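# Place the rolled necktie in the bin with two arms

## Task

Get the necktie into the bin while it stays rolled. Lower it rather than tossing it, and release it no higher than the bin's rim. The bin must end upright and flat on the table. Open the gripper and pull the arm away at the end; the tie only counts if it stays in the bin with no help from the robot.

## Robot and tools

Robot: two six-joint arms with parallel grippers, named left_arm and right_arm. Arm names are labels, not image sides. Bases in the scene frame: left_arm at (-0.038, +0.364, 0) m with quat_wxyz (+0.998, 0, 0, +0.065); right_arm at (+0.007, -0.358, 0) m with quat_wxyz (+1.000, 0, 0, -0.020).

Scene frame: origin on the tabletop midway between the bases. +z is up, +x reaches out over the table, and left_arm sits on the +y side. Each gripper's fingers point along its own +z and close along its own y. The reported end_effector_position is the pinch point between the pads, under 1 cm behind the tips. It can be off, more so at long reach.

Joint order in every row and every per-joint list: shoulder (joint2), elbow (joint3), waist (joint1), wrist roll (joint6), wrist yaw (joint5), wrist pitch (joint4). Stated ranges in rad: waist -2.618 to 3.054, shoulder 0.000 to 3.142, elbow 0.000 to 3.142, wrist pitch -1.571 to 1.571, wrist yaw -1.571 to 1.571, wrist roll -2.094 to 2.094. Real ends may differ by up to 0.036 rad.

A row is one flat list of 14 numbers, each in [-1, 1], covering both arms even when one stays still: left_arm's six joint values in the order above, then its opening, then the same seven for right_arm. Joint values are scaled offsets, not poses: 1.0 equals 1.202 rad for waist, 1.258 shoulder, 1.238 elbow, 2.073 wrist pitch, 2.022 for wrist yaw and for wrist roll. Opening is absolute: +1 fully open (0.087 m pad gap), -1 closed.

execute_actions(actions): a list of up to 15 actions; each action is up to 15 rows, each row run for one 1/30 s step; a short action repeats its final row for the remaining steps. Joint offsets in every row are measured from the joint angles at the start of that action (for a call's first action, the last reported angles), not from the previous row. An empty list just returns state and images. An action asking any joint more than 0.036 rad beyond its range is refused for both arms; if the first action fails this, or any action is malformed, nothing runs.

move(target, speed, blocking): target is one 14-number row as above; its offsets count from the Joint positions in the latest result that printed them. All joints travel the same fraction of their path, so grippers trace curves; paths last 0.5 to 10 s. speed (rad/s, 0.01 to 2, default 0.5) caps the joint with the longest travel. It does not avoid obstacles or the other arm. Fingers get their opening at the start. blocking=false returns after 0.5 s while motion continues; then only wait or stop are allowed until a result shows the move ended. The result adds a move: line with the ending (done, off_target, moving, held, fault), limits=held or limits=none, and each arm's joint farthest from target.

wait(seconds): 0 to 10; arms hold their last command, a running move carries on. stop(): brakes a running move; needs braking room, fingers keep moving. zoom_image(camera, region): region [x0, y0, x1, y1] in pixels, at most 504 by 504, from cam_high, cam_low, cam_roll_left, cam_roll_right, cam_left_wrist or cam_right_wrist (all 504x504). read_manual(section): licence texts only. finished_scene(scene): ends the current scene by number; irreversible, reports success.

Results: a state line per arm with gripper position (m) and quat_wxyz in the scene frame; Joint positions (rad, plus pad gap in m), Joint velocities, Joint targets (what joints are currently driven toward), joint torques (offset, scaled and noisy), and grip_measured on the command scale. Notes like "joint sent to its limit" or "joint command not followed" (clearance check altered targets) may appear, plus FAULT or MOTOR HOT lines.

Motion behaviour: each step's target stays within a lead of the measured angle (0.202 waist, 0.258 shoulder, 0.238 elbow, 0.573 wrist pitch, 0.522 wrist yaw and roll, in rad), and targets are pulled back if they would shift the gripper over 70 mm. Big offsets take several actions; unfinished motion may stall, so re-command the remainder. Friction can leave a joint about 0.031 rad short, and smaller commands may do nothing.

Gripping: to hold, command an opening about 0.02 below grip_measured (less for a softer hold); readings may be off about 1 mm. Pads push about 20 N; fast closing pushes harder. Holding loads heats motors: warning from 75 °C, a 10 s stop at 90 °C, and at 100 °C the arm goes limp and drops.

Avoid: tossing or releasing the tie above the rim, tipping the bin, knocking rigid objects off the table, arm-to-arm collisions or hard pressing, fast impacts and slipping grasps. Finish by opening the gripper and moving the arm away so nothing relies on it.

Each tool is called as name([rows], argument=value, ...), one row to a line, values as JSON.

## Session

execute_actions(actions=[])

Scene clock: 0.00 s.
left_arm: end_effector_position=(+0.3461, +0.4117, +0.3669) grip_measured=+1.000 end_effector_quat_wxyz=(+0.712, -0.046, +0.700, +0.036) | right_arm: end_effector_position=(+0.3875, -0.3707, +0.3590) grip_measured=+0.984 end_effector_quat_wxyz=(+0.703, +0.017, +0.710, -0.011)
Joint names: [shoulder, elbow, waist, wrist roll, wrist yaw, wrist pitch]
Joint positions: left_arm=[ 1.063  1.064  0.002 -0.016  0.015  0.016  0.087] | right_arm=[ 1.042  1.049  0.01   0.008  0.009 -0.017  0.087]
Joint velocities: left_arm=[-0.007 -0.002  0.007 -0.022 -0.066 -0.051  0.   ] | right_arm=[-0.002  0.007  0.017  0.022  0.007 -0.066  0.   ]
Joint torques (N m, as the arm reports them, + toward a larger angle): no reading
Joint targets: left_arm=[1.063 1.064 0.002 -0.016 0.015 0.016] | right_arm=[1.042 1.049 0.010 0.008 0.009 -0.017]

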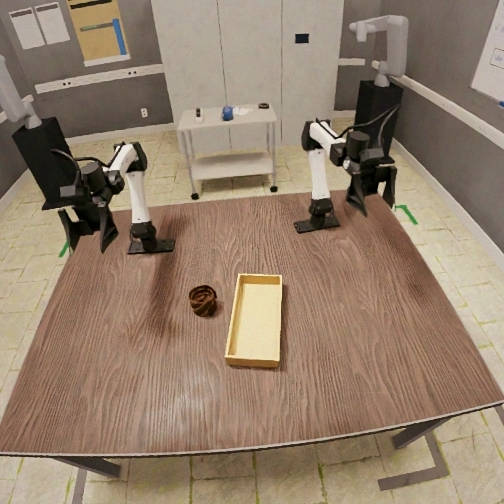

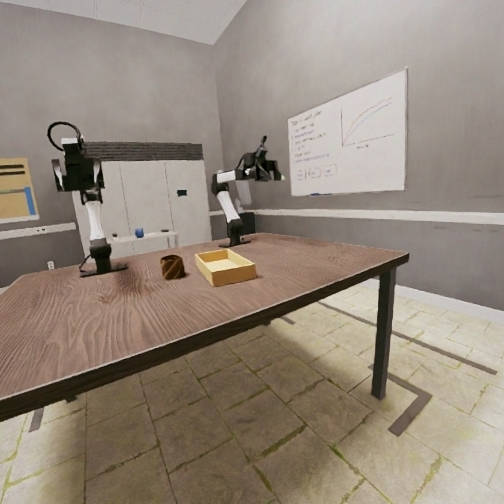

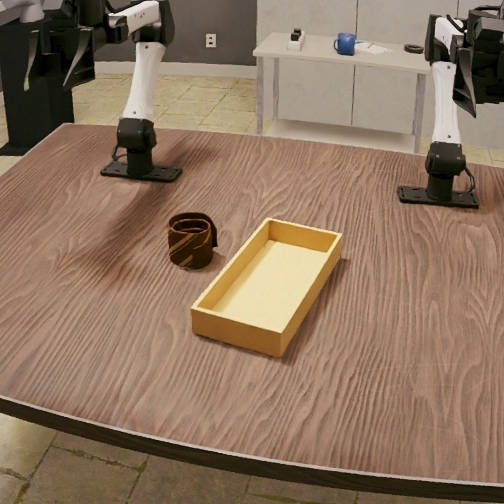

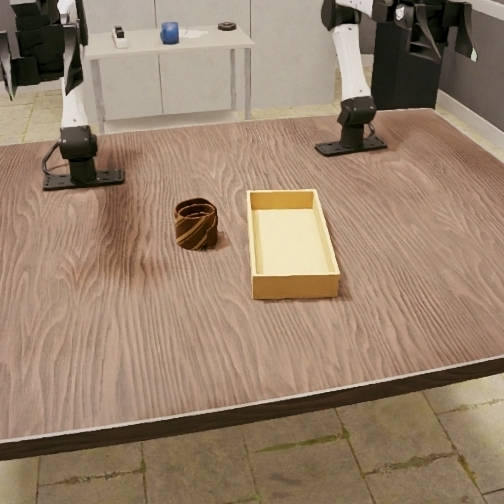

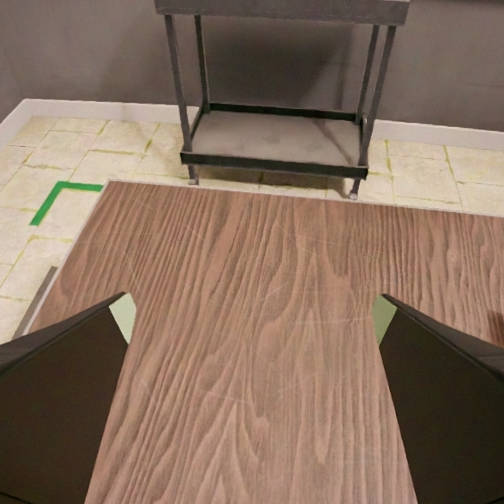

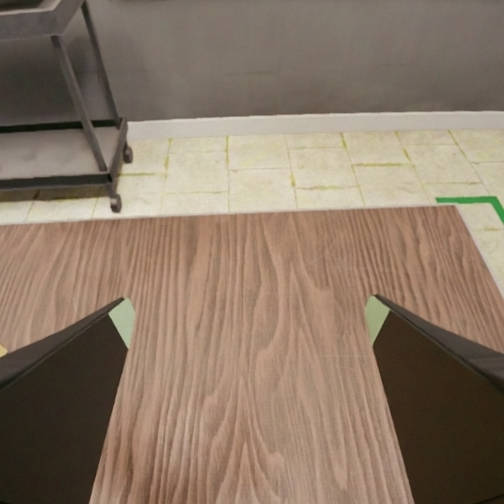

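zoom_image(camera="cam_high", region=[170, 270, 240, 330])

zoom_image(camera="cam_roll_left", region=[145, 190, 265, 290])

zoom_image(camera="cam_roll_right", region=[150, 175, 270, 275])

zoom_image(camera="cam_high", region=[120, 200, 360, 380])

Region (170, 270, 240, 330) of cam_high's 504x504 image, scaled by 7.200, with more detail than that image has; it fills the top 432 rows of this view, and the rest is white.

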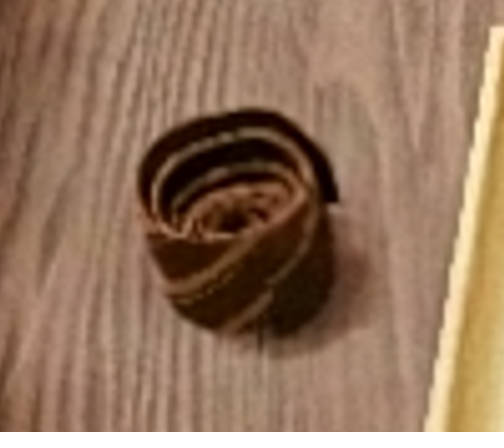

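Region (145, 190, 265, 290) of cam_roll_left's 504x504 image, scaled by 4.200, with more detail than that image has.

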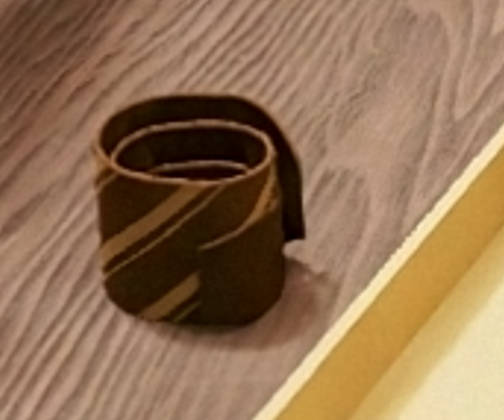

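Region (150, 175, 270, 275) of cam_roll_right's 504x504 image, scaled by 4.200, with more detail than that image has.

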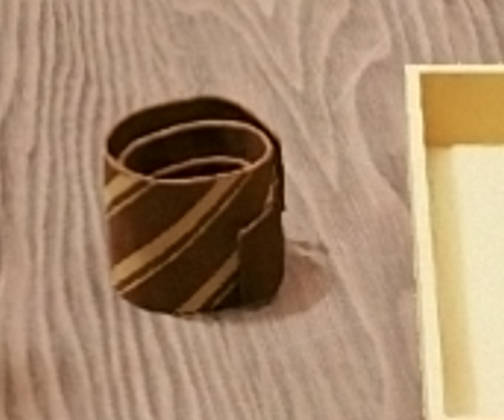

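Region (120, 200, 360, 380) of cam_high's 504x504 image, scaled by 2.100, with more detail than that image has; it fills the top 378 rows of this view, and the rest is white.

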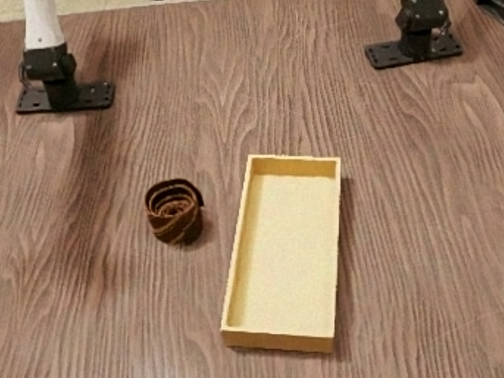

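move(target=[0,0,0,0,0,0,1, 0.655,0.425,0.625,0,0,-0.416,0.37], speed=1.0)

Scene clock: 27.77 s.
left_arm: end_effector_position=(+0.3461, +0.4117, +0.3669) grip_measured=+1.000 end_effector_quat_wxyz=(+0.712, -0.046, +0.700, +0.036) | right_arm: end_effector_position=(+0.3110, -0.0896, +0.1022) grip_measured=+0.370 end_effector_quat_wxyz=(+0.185, -0.344, +0.918, +0.067)
Joint names: [shoulder, elbow, waist, wrist roll, wrist yaw, wrist pitch]
Joint positions: left_arm=[ 1.063  1.064  0.002 -0.016  0.015  0.016  0.087] | right_arm=[ 1.862  1.551  0.766  0.008  0.008 -0.864  0.06 ]
Joint velocities: left_arm=[ 0.002  0.002 -0.002  0.051 -0.081 -0.022  0.   ] | right_arm=[ 0.012 -0.007  0.007  0.007 -0.007 -0.007  0.   ]
Joint torques (N m, as the arm reports them, + toward a larger angle): left_arm=[-2.66  8.02 -0.05 -0.09 -0.06  2.13] | right_arm=[-9.32 10.17 -0.47  0.01 -0.08  0.96]
Joint targets: left_arm=[1.063 1.064 0.002 -0.016 0.015 0.016] | right_arm=[1.866 1.575 0.761 0.008 0.009 -0.879]
move: off_target (right_arm); limits=none; left_arm: farthest joint: the waist, 0.000 radians from its target (0.000 radians at the start); right_arm: farthest joint: the elbow, 0.024 radians from its target (0.526 radians at the start)

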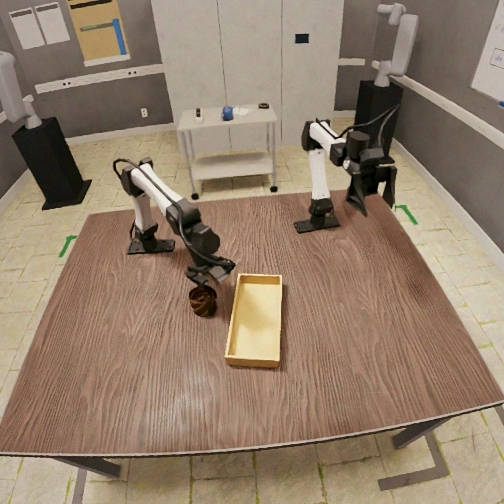

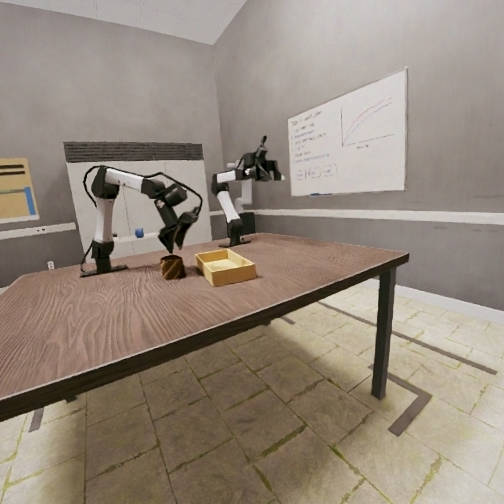

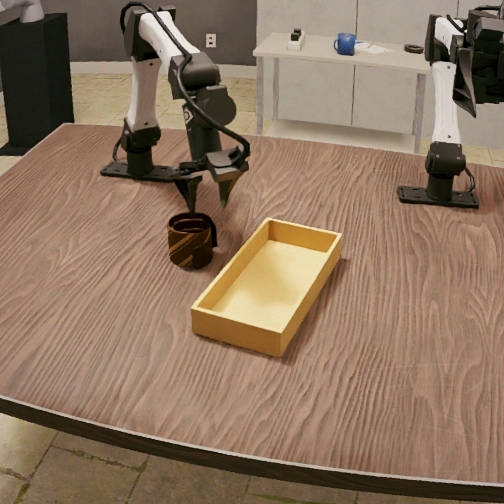

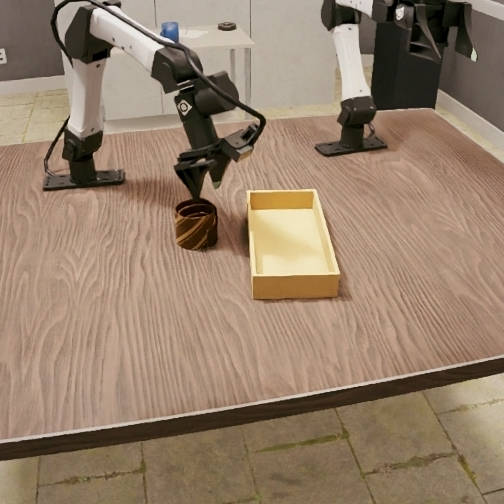

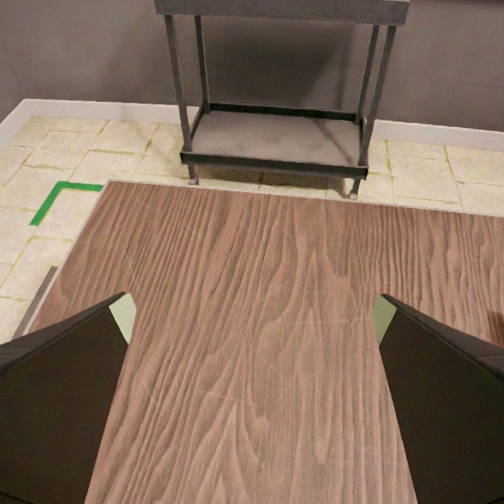

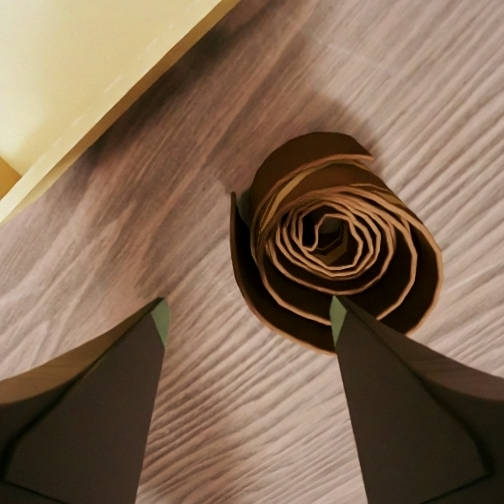

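zoom_image(camera="cam_right_wrist", region=[210, 120, 460, 370])

Region (210, 120, 460, 370) of cam_right_wrist's 504x504 image, scaled by 2.016, with more detail than that image has.

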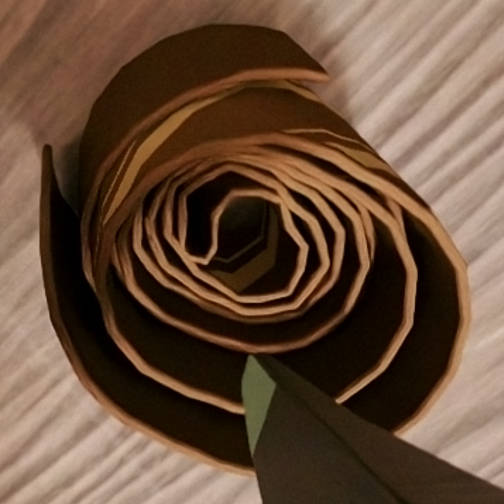

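move(target=[0,0,0,0,0,0,1, 0.045,-0.187,-0.022,0,0,0.134,0.44], speed=0.3)

Scene clock: 47.33 s.
left_arm: end_effector_position=(+0.3461, +0.4117, +0.3669) grip_measured=+1.000 end_effector_quat_wxyz=(+0.712, -0.046, +0.700, +0.036) | right_arm: end_effector_position=(+0.3148, -0.0955, +0.0385) grip_measured=+0.440 end_effector_quat_wxyz=(+0.188, -0.336, +0.920, +0.066)
Joint names: [shoulder, elbow, waist, wrist roll, wrist yaw, wrist pitch]
Joint positions: left_arm=[ 1.063  1.064  0.002 -0.016  0.015  0.016  0.087] | right_arm=[ 1.901  1.342  0.749  0.008  0.008 -0.611  0.063]
Joint velocities: left_arm=[ 0.007 -0.012  0.002  0.007  0.007 -0.037  0.   ] | right_arm=[-0.017 -0.017 -0.017 -0.007 -0.007 -0.022 -0.001]
Joint torques (N m, as the arm reports them, + toward a larger angle): left_arm=[-2.71  8.02 -0.05 -0.08 -0.07  2.13] | right_arm=[-8.31  6.07 -0.85  0.01 -0.09  1.31]
Joint targets: left_arm=[1.063 1.064 0.002 -0.016 0.015 0.016] | right_arm=[1.919 1.320 0.740 0.008 0.008 -0.586]
move: off_target (right_arm); limits=none; left_arm: farthest joint: the waist, 0.000 radians from its target (0.000 radians at the start); right_arm: farthest joint: the wrist pitch, 0.024 radians from its target (0.278 radians at the start)

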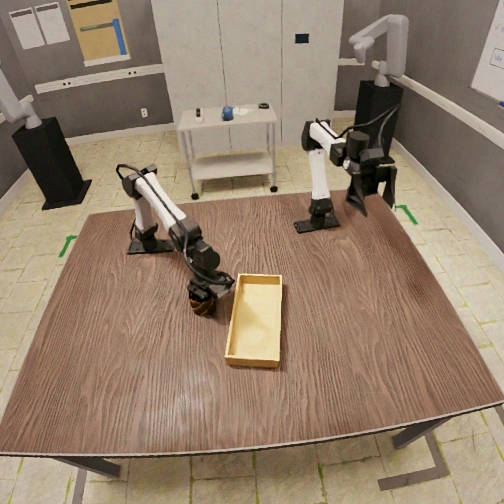

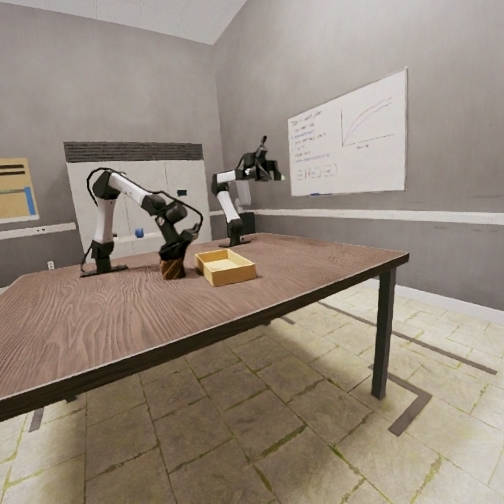

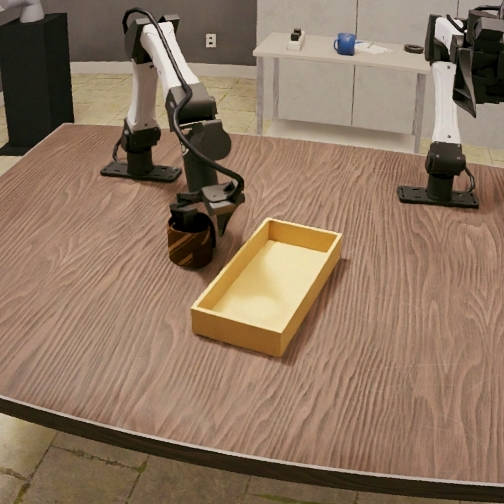

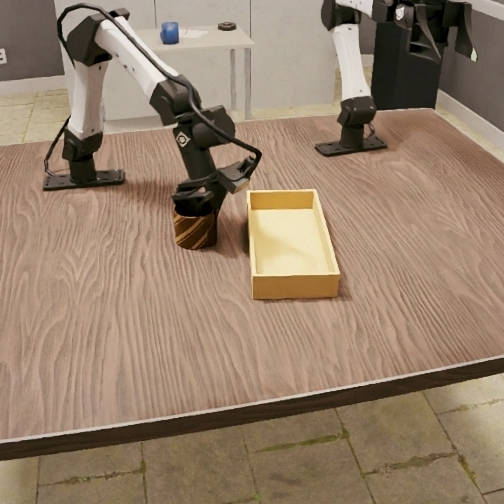

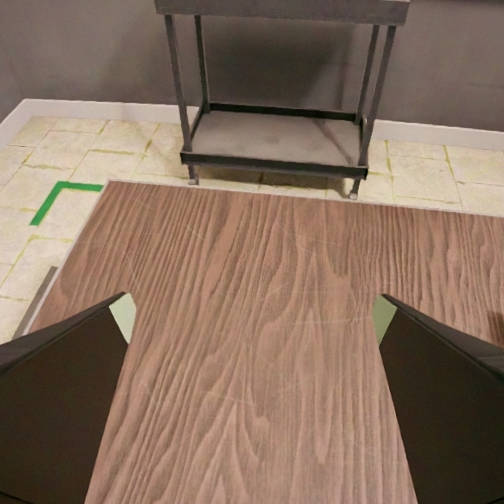

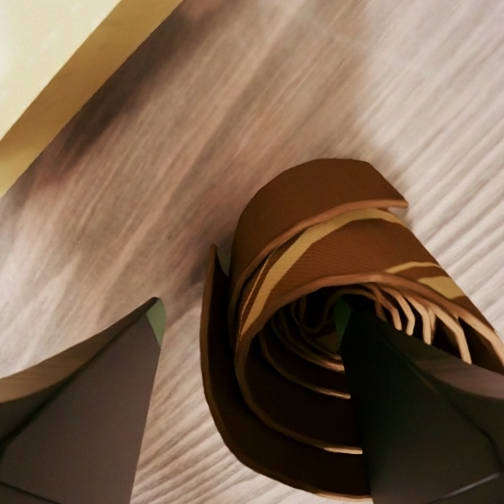

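execute_actions(actions=[])

Scene clock: 58.37 s.
left_arm: end_effector_position=(+0.3461, +0.4117, +0.3669) grip_measured=+1.000 end_effector_quat_wxyz=(+0.712, -0.046, +0.700, +0.036) | right_arm: end_effector_position=(+0.3150, -0.0954, +0.0385) grip_measured=+0.440 end_effector_quat_wxyz=(+0.189, -0.336, +0.920, +0.067)
Joint names: [shoulder, elbow, waist, wrist roll, wrist yaw, wrist pitch]
Joint positions: left_arm=[ 1.063  1.064  0.002 -0.016  0.015  0.016  0.087] | right_arm=[ 1.901  1.342  0.749  0.008  0.008 -0.61   0.063]
Joint velocities: left_arm=[-0.017 -0.002 -0.012 -0.022 -0.051 -0.007  0.   ] | right_arm=[ 0.007  0.012 -0.002 -0.037 -0.037 -0.037 -0.001]
Joint torques (N m, as the arm reports them, + toward a larger angle): left_arm=[-2.67  8.04 -0.06 -0.09 -0.05  2.13] | right_arm=[-8.31  6.04 -0.85  0.01 -0.09  1.31]
Joint targets: left_arm=[1.063 1.064 0.002 -0.016 0.015 0.016] | right_arm=[1.919 1.320 0.740 0.008 0.008 -0.586]

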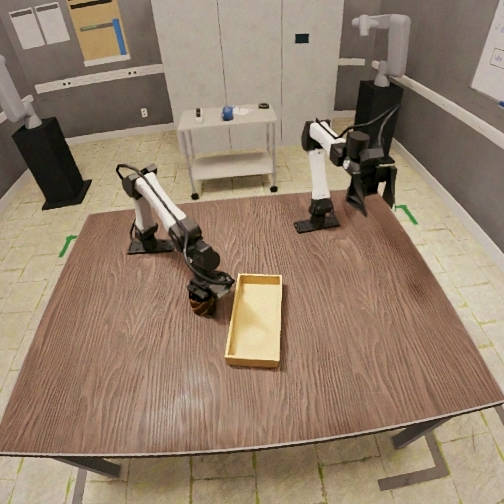

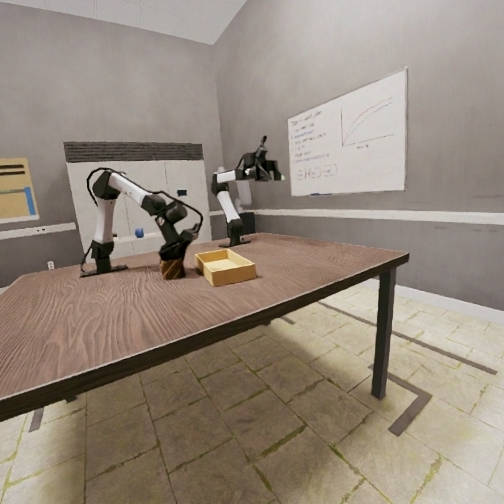

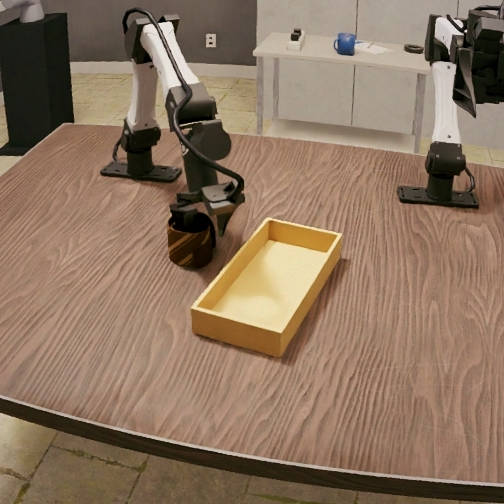

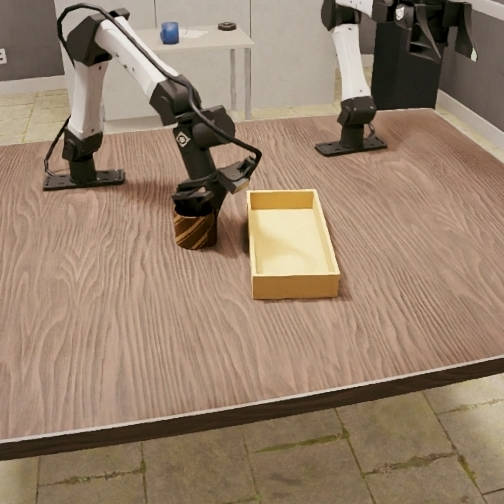

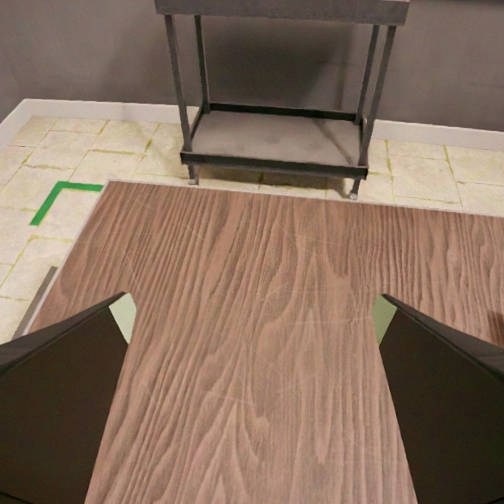

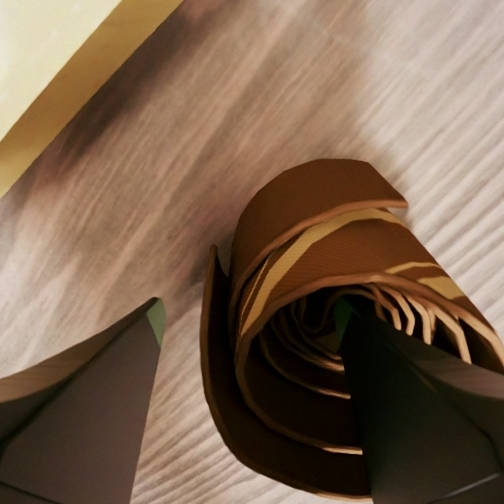

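zoom_image(camera="cam_right_wrist", region=[180, 200, 504, 504])

zoom_image(camera="cam_roll_left", region=[130, 160, 290, 290])

Region (180, 200, 504, 504) of cam_right_wrist's 504x504 image, scaled by 1.556, with more detail than that image has; it fills the top 473 rows of this view, and the rest is white.

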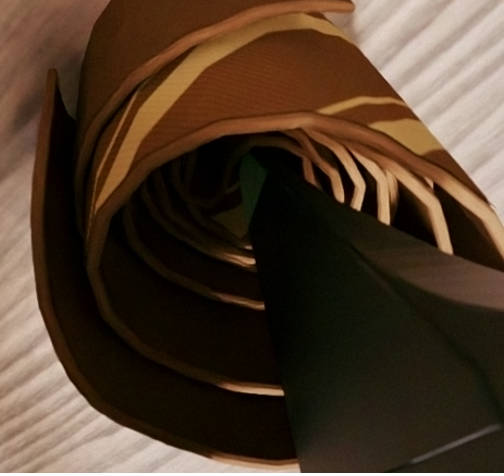

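Region (130, 160, 290, 290) of cam_roll_left's 504x504 image, scaled by 3.150, with more detail than that image has; it fills the top 410 rows of this view, and the rest is white.

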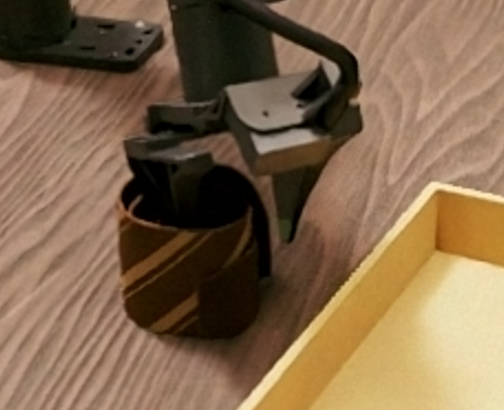

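execute_actions([
  [[0,0,0,0,0,0,1,0,0,0,0,0,0,0.40],[0,0,0,0,0,0,1,0,0,0,0,0,0,0.35],[0,0,0,0,0,0,1,0,0,0,0,0,0,0.30],[0,0,0,0,0,0,1,0,0,0,0,0,0,0.25],[0,0,0,0,0,0,1,0,0,0,0,0,0,0.20],[0,0,0,0,0,0,1,0,0,0,0,0,0,0.15],[0,0,0,0,0,0,1,0,0,0,0,0,0,0.10],[0,0,0,0,0,0,1,0,0,0,0,0,0,0.05],[0,0,0,0,0,0,1,0,0,0,0,0,0,0.0],[0,0,0,0,0,0,1,0,0,0,0,0,0,-0.05],[0,0,0,0,0,0,1,0,0,0,0,0,0,-0.10],[0,0,0,0,0,0,1,0,0,0,0,0,0,-0.15],[0,0,0,0,0,0,1,0,0,0,0,0,0,-0.20],[0,0,0,0,0,0,1,0,0,0,0,0,0,-0.25],[0,0,0,0,0,0,1,0,0,0,0,0,0,-0.30]],
  [[0,0,0,0,0,0,1,0,0,0,0,0,0,-0.33],[0,0,0,0,0,0,1,0,0,0,0,0,0,-0.36],[0,0,0,0,0,0,1,0,0,0,0,0,0,-0.39],[0,0,0,0,0,0,1,0,0,0,0,0,0,-0.42],[0,0,0,0,0,0,1,0,0,0,0,0,0,-0.44],[0,0,0,0,0,0,1,0,0,0,0,0,0,-0.46],[0,0,0,0,0,0,1,0,0,0,0,0,0,-0.48],[0,0,0,0,0,0,1,0,0,0,0,0,0,-0.50],[0,0,0,0,0,0,1,0,0,0,0,0,0,-0.51],[0,0,0,0,0,0,1,0,0,0,0,0,0,-0.52],[0,0,0,0,0,0,1,0,0,0,0,0,0,-0.53],[0,0,0,0,0,0,1,0,0,0,0,0,0,-0.54],[0,0,0,0,0,0,1,0,0,0,0,0,0,-0.55],[0,0,0,0,0,0,1,0,0,0,0,0,0,-0.56],[0,0,0,0,0,0,1,0,0,0,0,0,0,-0.57]],
])

Scene clock: 71.00 s.
left_arm: end_effector_position=(+0.3461, +0.4117, +0.3669) grip_measured=+1.000 end_effector_quat_wxyz=(+0.712, -0.046, +0.700, +0.036) | right_arm: end_effector_position=(+0.3150, -0.0954, +0.0385) grip_measured=-0.563 end_effector_quat_wxyz=(+0.189, -0.336, +0.920, +0.067)
Joint names: [shoulder, elbow, waist, wrist roll, wrist yaw, wrist pitch]
Joint positions: left_arm=[ 1.063  1.064  0.002 -0.016  0.015  0.016  0.087] | right_arm=[ 1.901  1.342  0.749  0.008  0.008 -0.61   0.019]
Joint velocities: left_arm=[-0.002  0.007  0.012 -0.007  0.037 -0.022  0.   ] | right_arm=[-0.002  0.007  0.002 -0.022  0.037  0.037 -0.008]
Joint torques (N m, as the arm reports them, + toward a larger angle): left_arm=[-2.67  8.01 -0.02 -0.09 -0.06  2.13] | right_arm=[-9.62  7.91 -0.06  0.01 -0.09  1.1 ]
Joint targets: left_arm=[1.063 1.064 0.002 -0.016 0.015 0.016] | right_arm=[1.901 1.342 0.749 0.008 0.008 -0.610]

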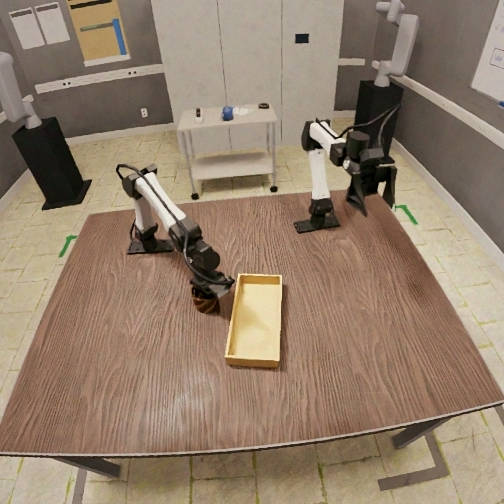

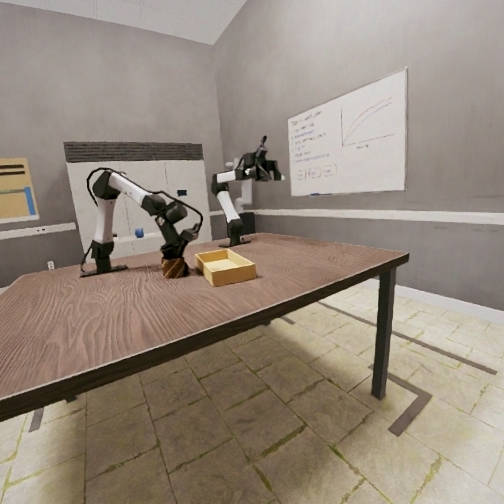

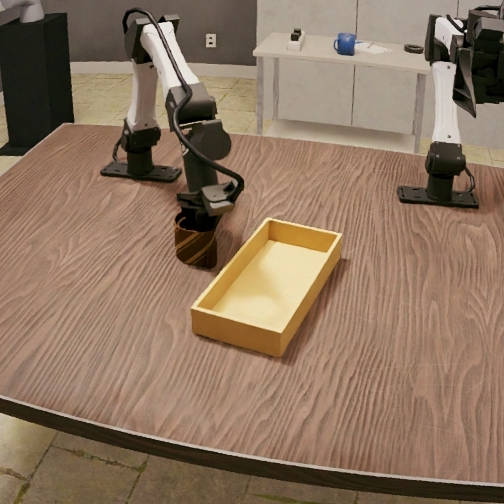

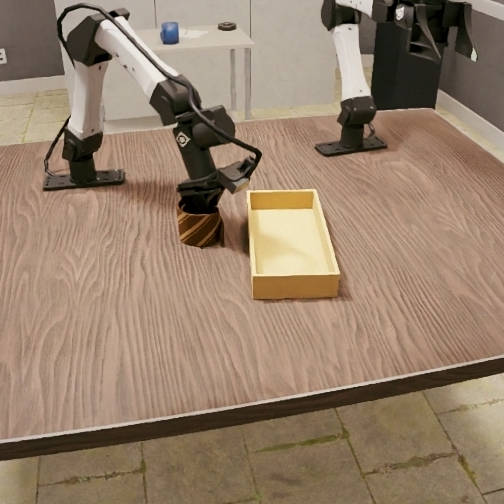

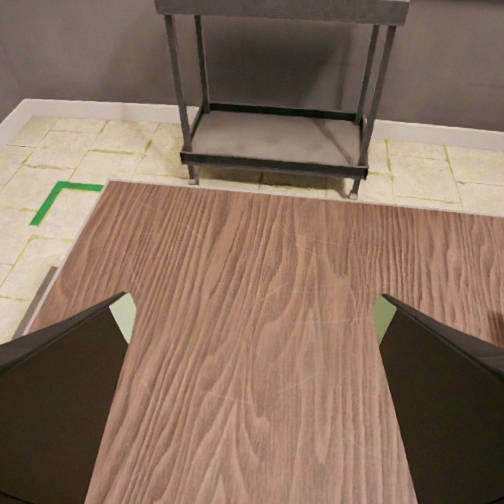

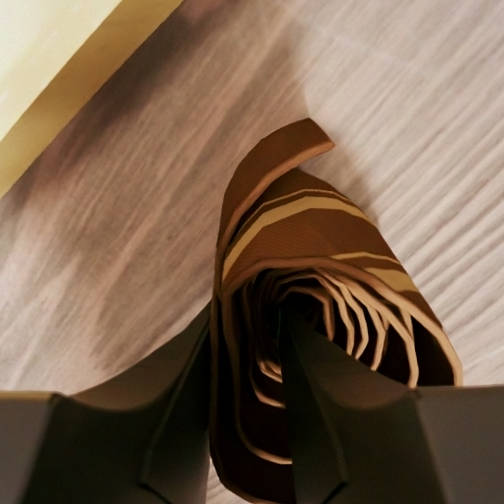

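execute_actions([
  [[0,0,0,0,0,0,1,0,0,0,0,0,0,-0.575],[0,0,0,0,0,0,1,0,0,0,0,0,0,-0.58],[0,0,0,0,0,0,1,0,0,0,0,0,0,-0.585],[0,0,0,0,0,0,1,0,0,0,0,0,0,-0.59],[0,0,0,0,0,0,1,0,0,0,0,0,0,-0.595],[0,0,0,0,0,0,1,0,0,0,0,0,0,-0.60],[0,0,0,0,0,0,1,0,0,0,0,0,0,-0.605],[0,0,0,0,0,0,1,0,0,0,0,0,0,-0.61],[0,0,0,0,0,0,1,0,0,0,0,0,0,-0.615],[0,0,0,0,0,0,1,0,0,0,0,0,0,-0.62],[0,0,0,0,0,0,1,0,0,0,0,0,0,-0.625],[0,0,0,0,0,0,1,0,0,0,0,0,0,-0.63]],
])

Scene clock: 75.67 s.
left_arm: end_effector_position=(+0.3461, +0.4117, +0.3669) grip_measured=+1.000 end_effector_quat_wxyz=(+0.712, -0.046, +0.700, +0.036) | right_arm: end_effector_position=(+0.3150, -0.0954, +0.0385) grip_measured=-0.602 end_effector_quat_wxyz=(+0.189, -0.336, +0.920, +0.067)
Joint names: [shoulder, elbow, waist, wrist roll, wrist yaw, wrist pitch]
Joint positions: left_arm=[ 1.063  1.064  0.002 -0.016  0.015  0.016  0.087] | right_arm=[ 1.901  1.342  0.749  0.008  0.008 -0.61   0.017]
Joint velocities: left_arm=[-0.012 -0.002 -0.002  0.022 -0.037 -0.037  0.   ] | right_arm=[-0.002 -0.007  0.002 -0.051  0.007 -0.095  0.   ]
Joint torques (N m, as the arm reports them, + toward a larger angle): left_arm=[-2.65  8.03 -0.06 -0.09 -0.06  2.13] | right_arm=[-9.65  7.93 -0.02  0.01 -0.09  1.1 ]
Joint targets: left_arm=[1.063 1.064 0.002 -0.016 0.015 0.016] | right_arm=[1.901 1.342 0.749 0.008 0.008 -0.610]

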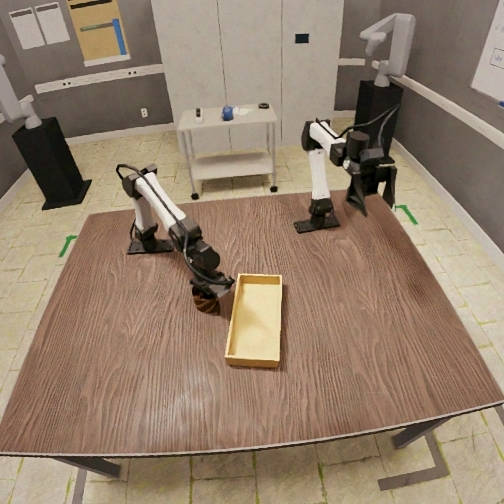

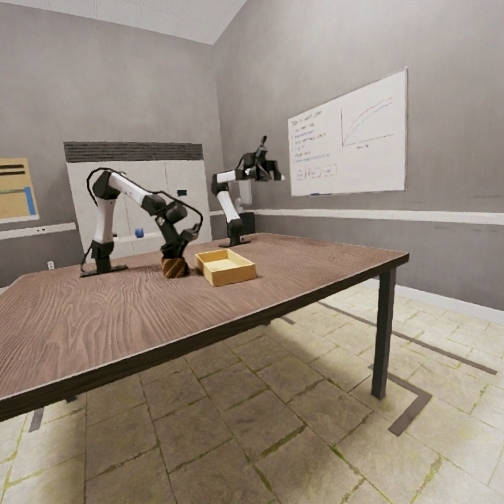

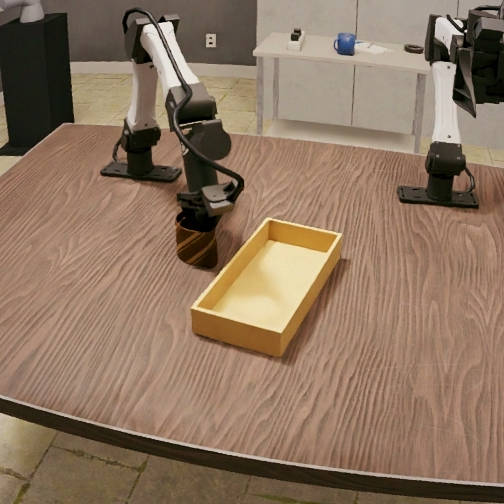

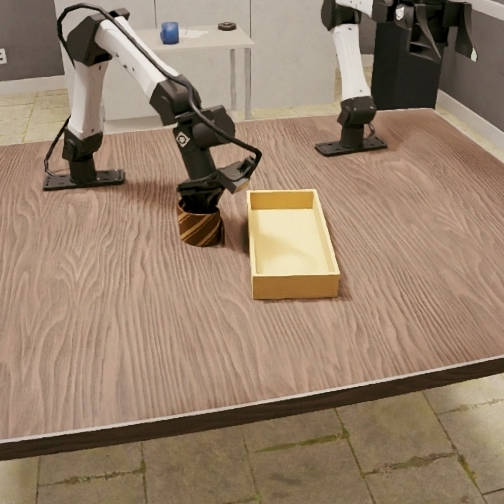

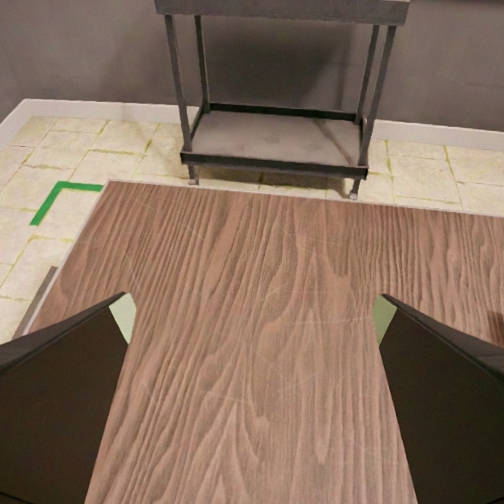

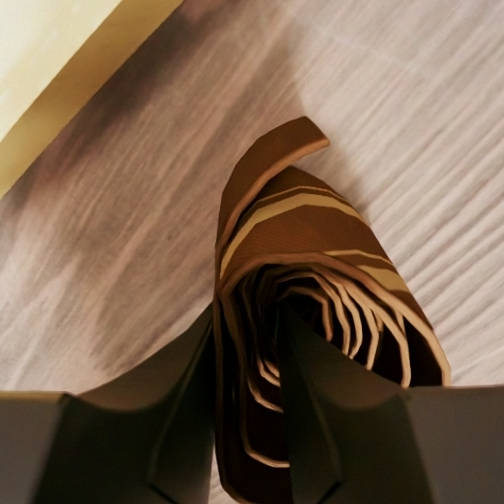

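move(target=[0,0,0,0,0,0,1,-0.0505,0.232,0,0,0,-0.160,-0.626], speed=0.4)

Scene clock: 126.27 s.
left_arm: end_effector_position=(+0.3461, +0.4117, +0.3669) grip_measured=+1.000 end_effector_quat_wxyz=(+0.712, -0.046, +0.700, +0.036) | right_arm: end_effector_position=(+0.3141, -0.0961, +0.1191) grip_measured=-0.604 end_effector_quat_wxyz=(+0.185, -0.336, +0.921, +0.065)
Joint names: [shoulder, elbow, waist, wrist roll, wrist yaw, wrist pitch]
Joint positions: left_arm=[ 1.063  1.064  0.002 -0.016  0.015  0.016  0.087] | right_arm=[ 1.854  1.607  0.749  0.008  0.008 -0.93   0.017]
Joint velocities: left_arm=[-0.007 -0.007 -0.007  0.022 -0.022  0.022  0.   ] | right_arm=[ 0.022  0.002 -0.032  0.007  0.007 -0.051 -0.   ]
Joint torques (N m, as the arm reports them, + toward a larger angle): left_arm=[-2.69  8.03 -0.07 -0.09 -0.06  2.13] | right_arm=[-10.71  10.04  -0.03   0.01  -0.09   0.98]
Joint targets: left_arm=[1.063 1.064 0.002 -0.016 0.015 0.016] | right_arm=[1.837 1.629 0.749 0.008 0.008 -0.942]
move: off_target (right_arm); limits=none; left_arm: farthest joint: the waist, 0.000 radians from its target (0.000 radians at the start); right_arm: farthest joint: the elbow, 0.022 radians from its target (0.287 radians at the start)

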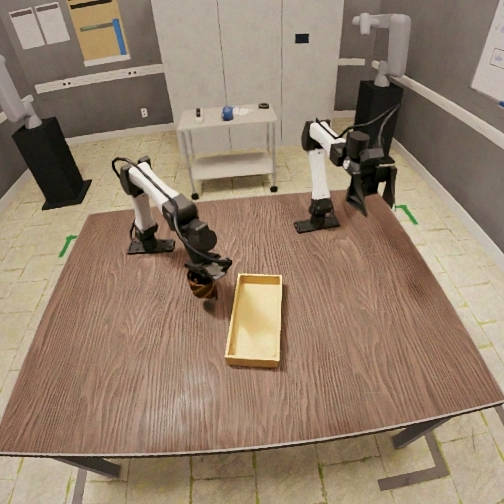

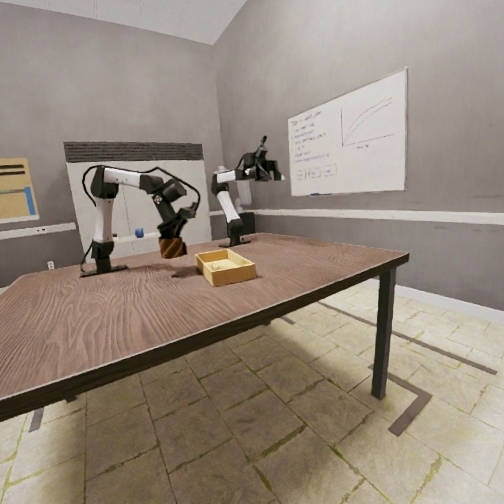

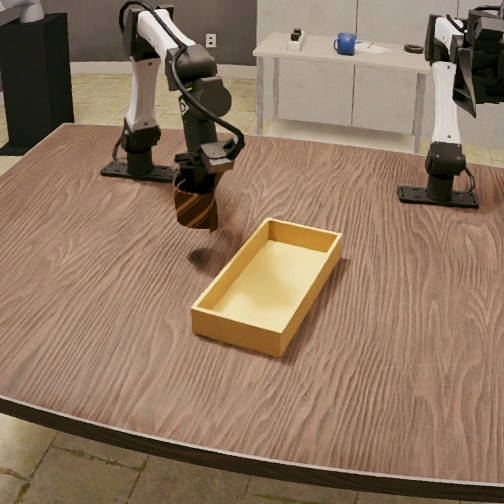

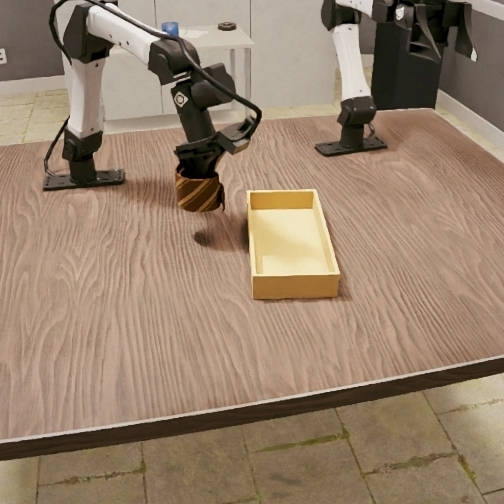

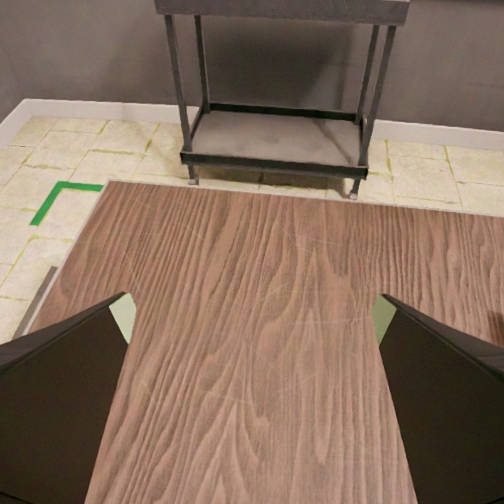

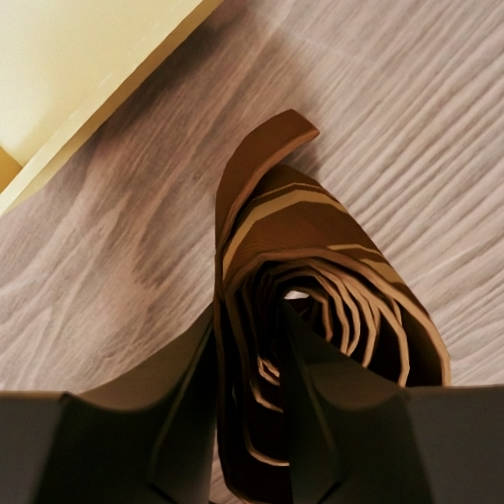

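zoom_image(camera="cam_right_wrist", region=[0, 100, 120, 240])

zoom_image(camera="cam_roll_right", region=[150, 120, 350, 310])

Region (0, 100, 120, 240) of cam_right_wrist's 504x504 image, scaled by 3.600, with more detail than that image has; it fills the left 432 columns of this view, and the rest is white.

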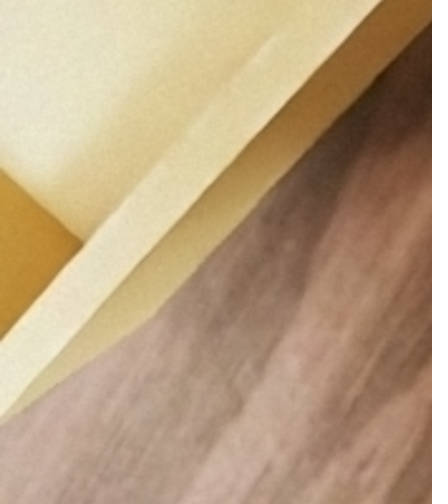

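Region (150, 120, 350, 310) of cam_roll_right's 504x504 image, scaled by 2.520, with more detail than that image has; it fills the top 479 rows of this view, and the rest is white.

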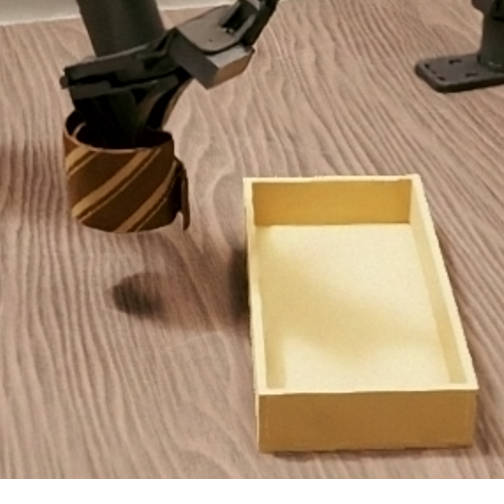

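move(target=[0,0,0,0,0,0,1,0.471,0.715,0.2226,0,0,-0.139,-0.626], speed=0.7)

Scene clock: 138.97 s.
left_arm: end_effector_position=(+0.3461, +0.4117, +0.3669) grip_measured=+1.000 end_effector_quat_wxyz=(+0.712, -0.046, +0.700, +0.036) | right_arm: end_effector_position=(+0.3007, +0.0733, +0.1071) grip_measured=-0.604 end_effector_quat_wxyz=(+0.176, -0.456, +0.868, +0.090)
Joint names: [shoulder, elbow, waist, wrist roll, wrist yaw, wrist pitch]
Joint positions: left_arm=[ 1.063  1.064  0.002 -0.016  0.015  0.016  0.087] | right_arm=[ 2.433  2.466  1.016  0.008  0.008 -1.206  0.017]
Joint velocities: left_arm=[-0.002 -0.007  0.012 -0.066 -0.022  0.007  0.   ] | right_arm=[-0.012 -0.002  0.007 -0.081 -0.051 -0.022  0.001]
Joint torques (N m, as the arm reports them, + toward a larger angle): left_arm=[-2.7   8.01 -0.05 -0.09 -0.06  2.13] | right_arm=[-12.66  10.1    0.08   0.01  -0.08   0.99]
Joint targets: left_arm=[1.063 1.064 0.002 -0.016 0.015 0.016] | right_arm=[2.446 2.493 1.017 0.008 0.008 -1.218]
move: off_target (right_arm); limits=none; left_arm: farthest joint: the waist, 0.000 radians from its target (0.000 radians at the start); right_arm: farthest joint: the elbow, 0.026 radians from its target (0.885 radians at the start)

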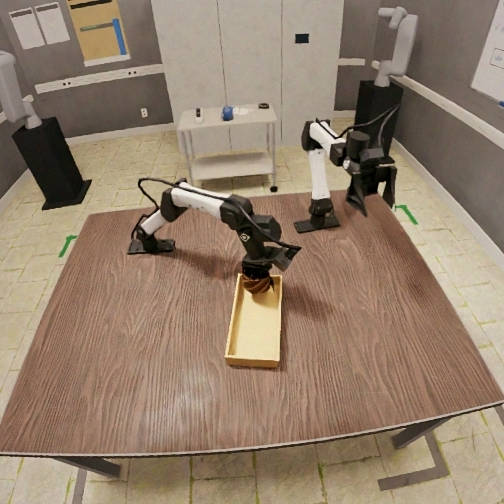

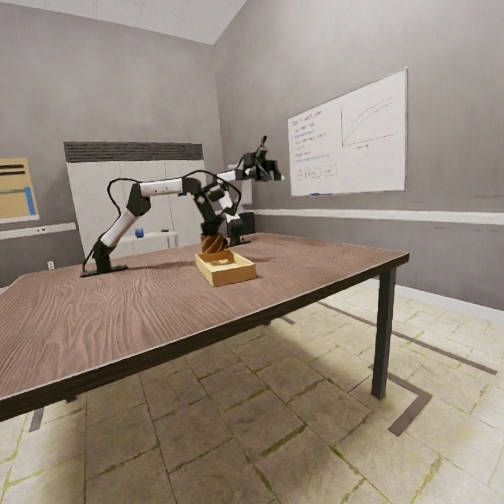

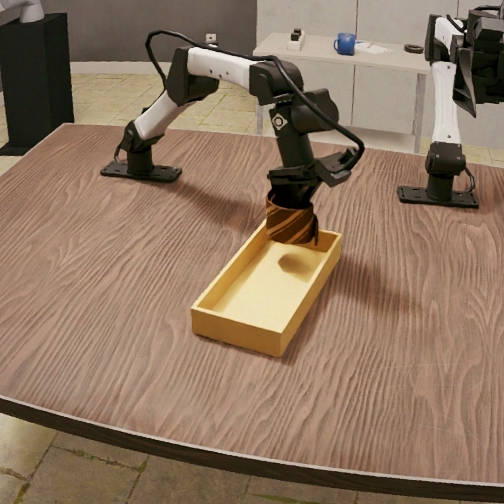

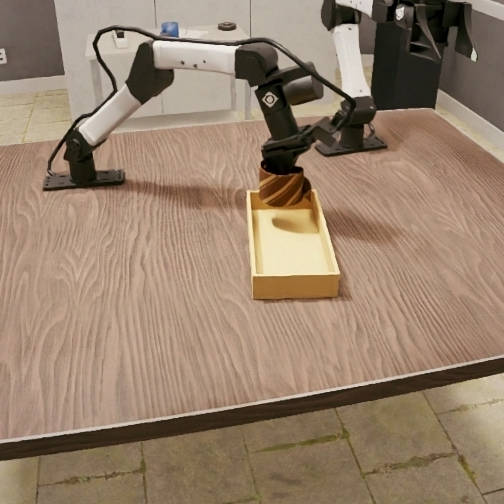

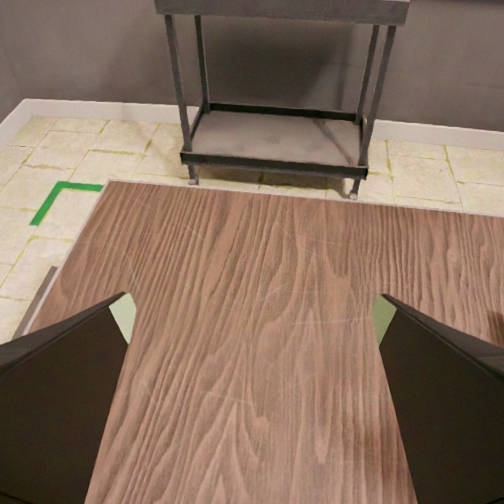

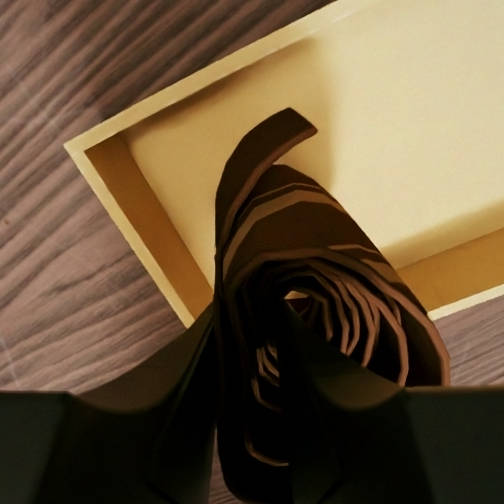

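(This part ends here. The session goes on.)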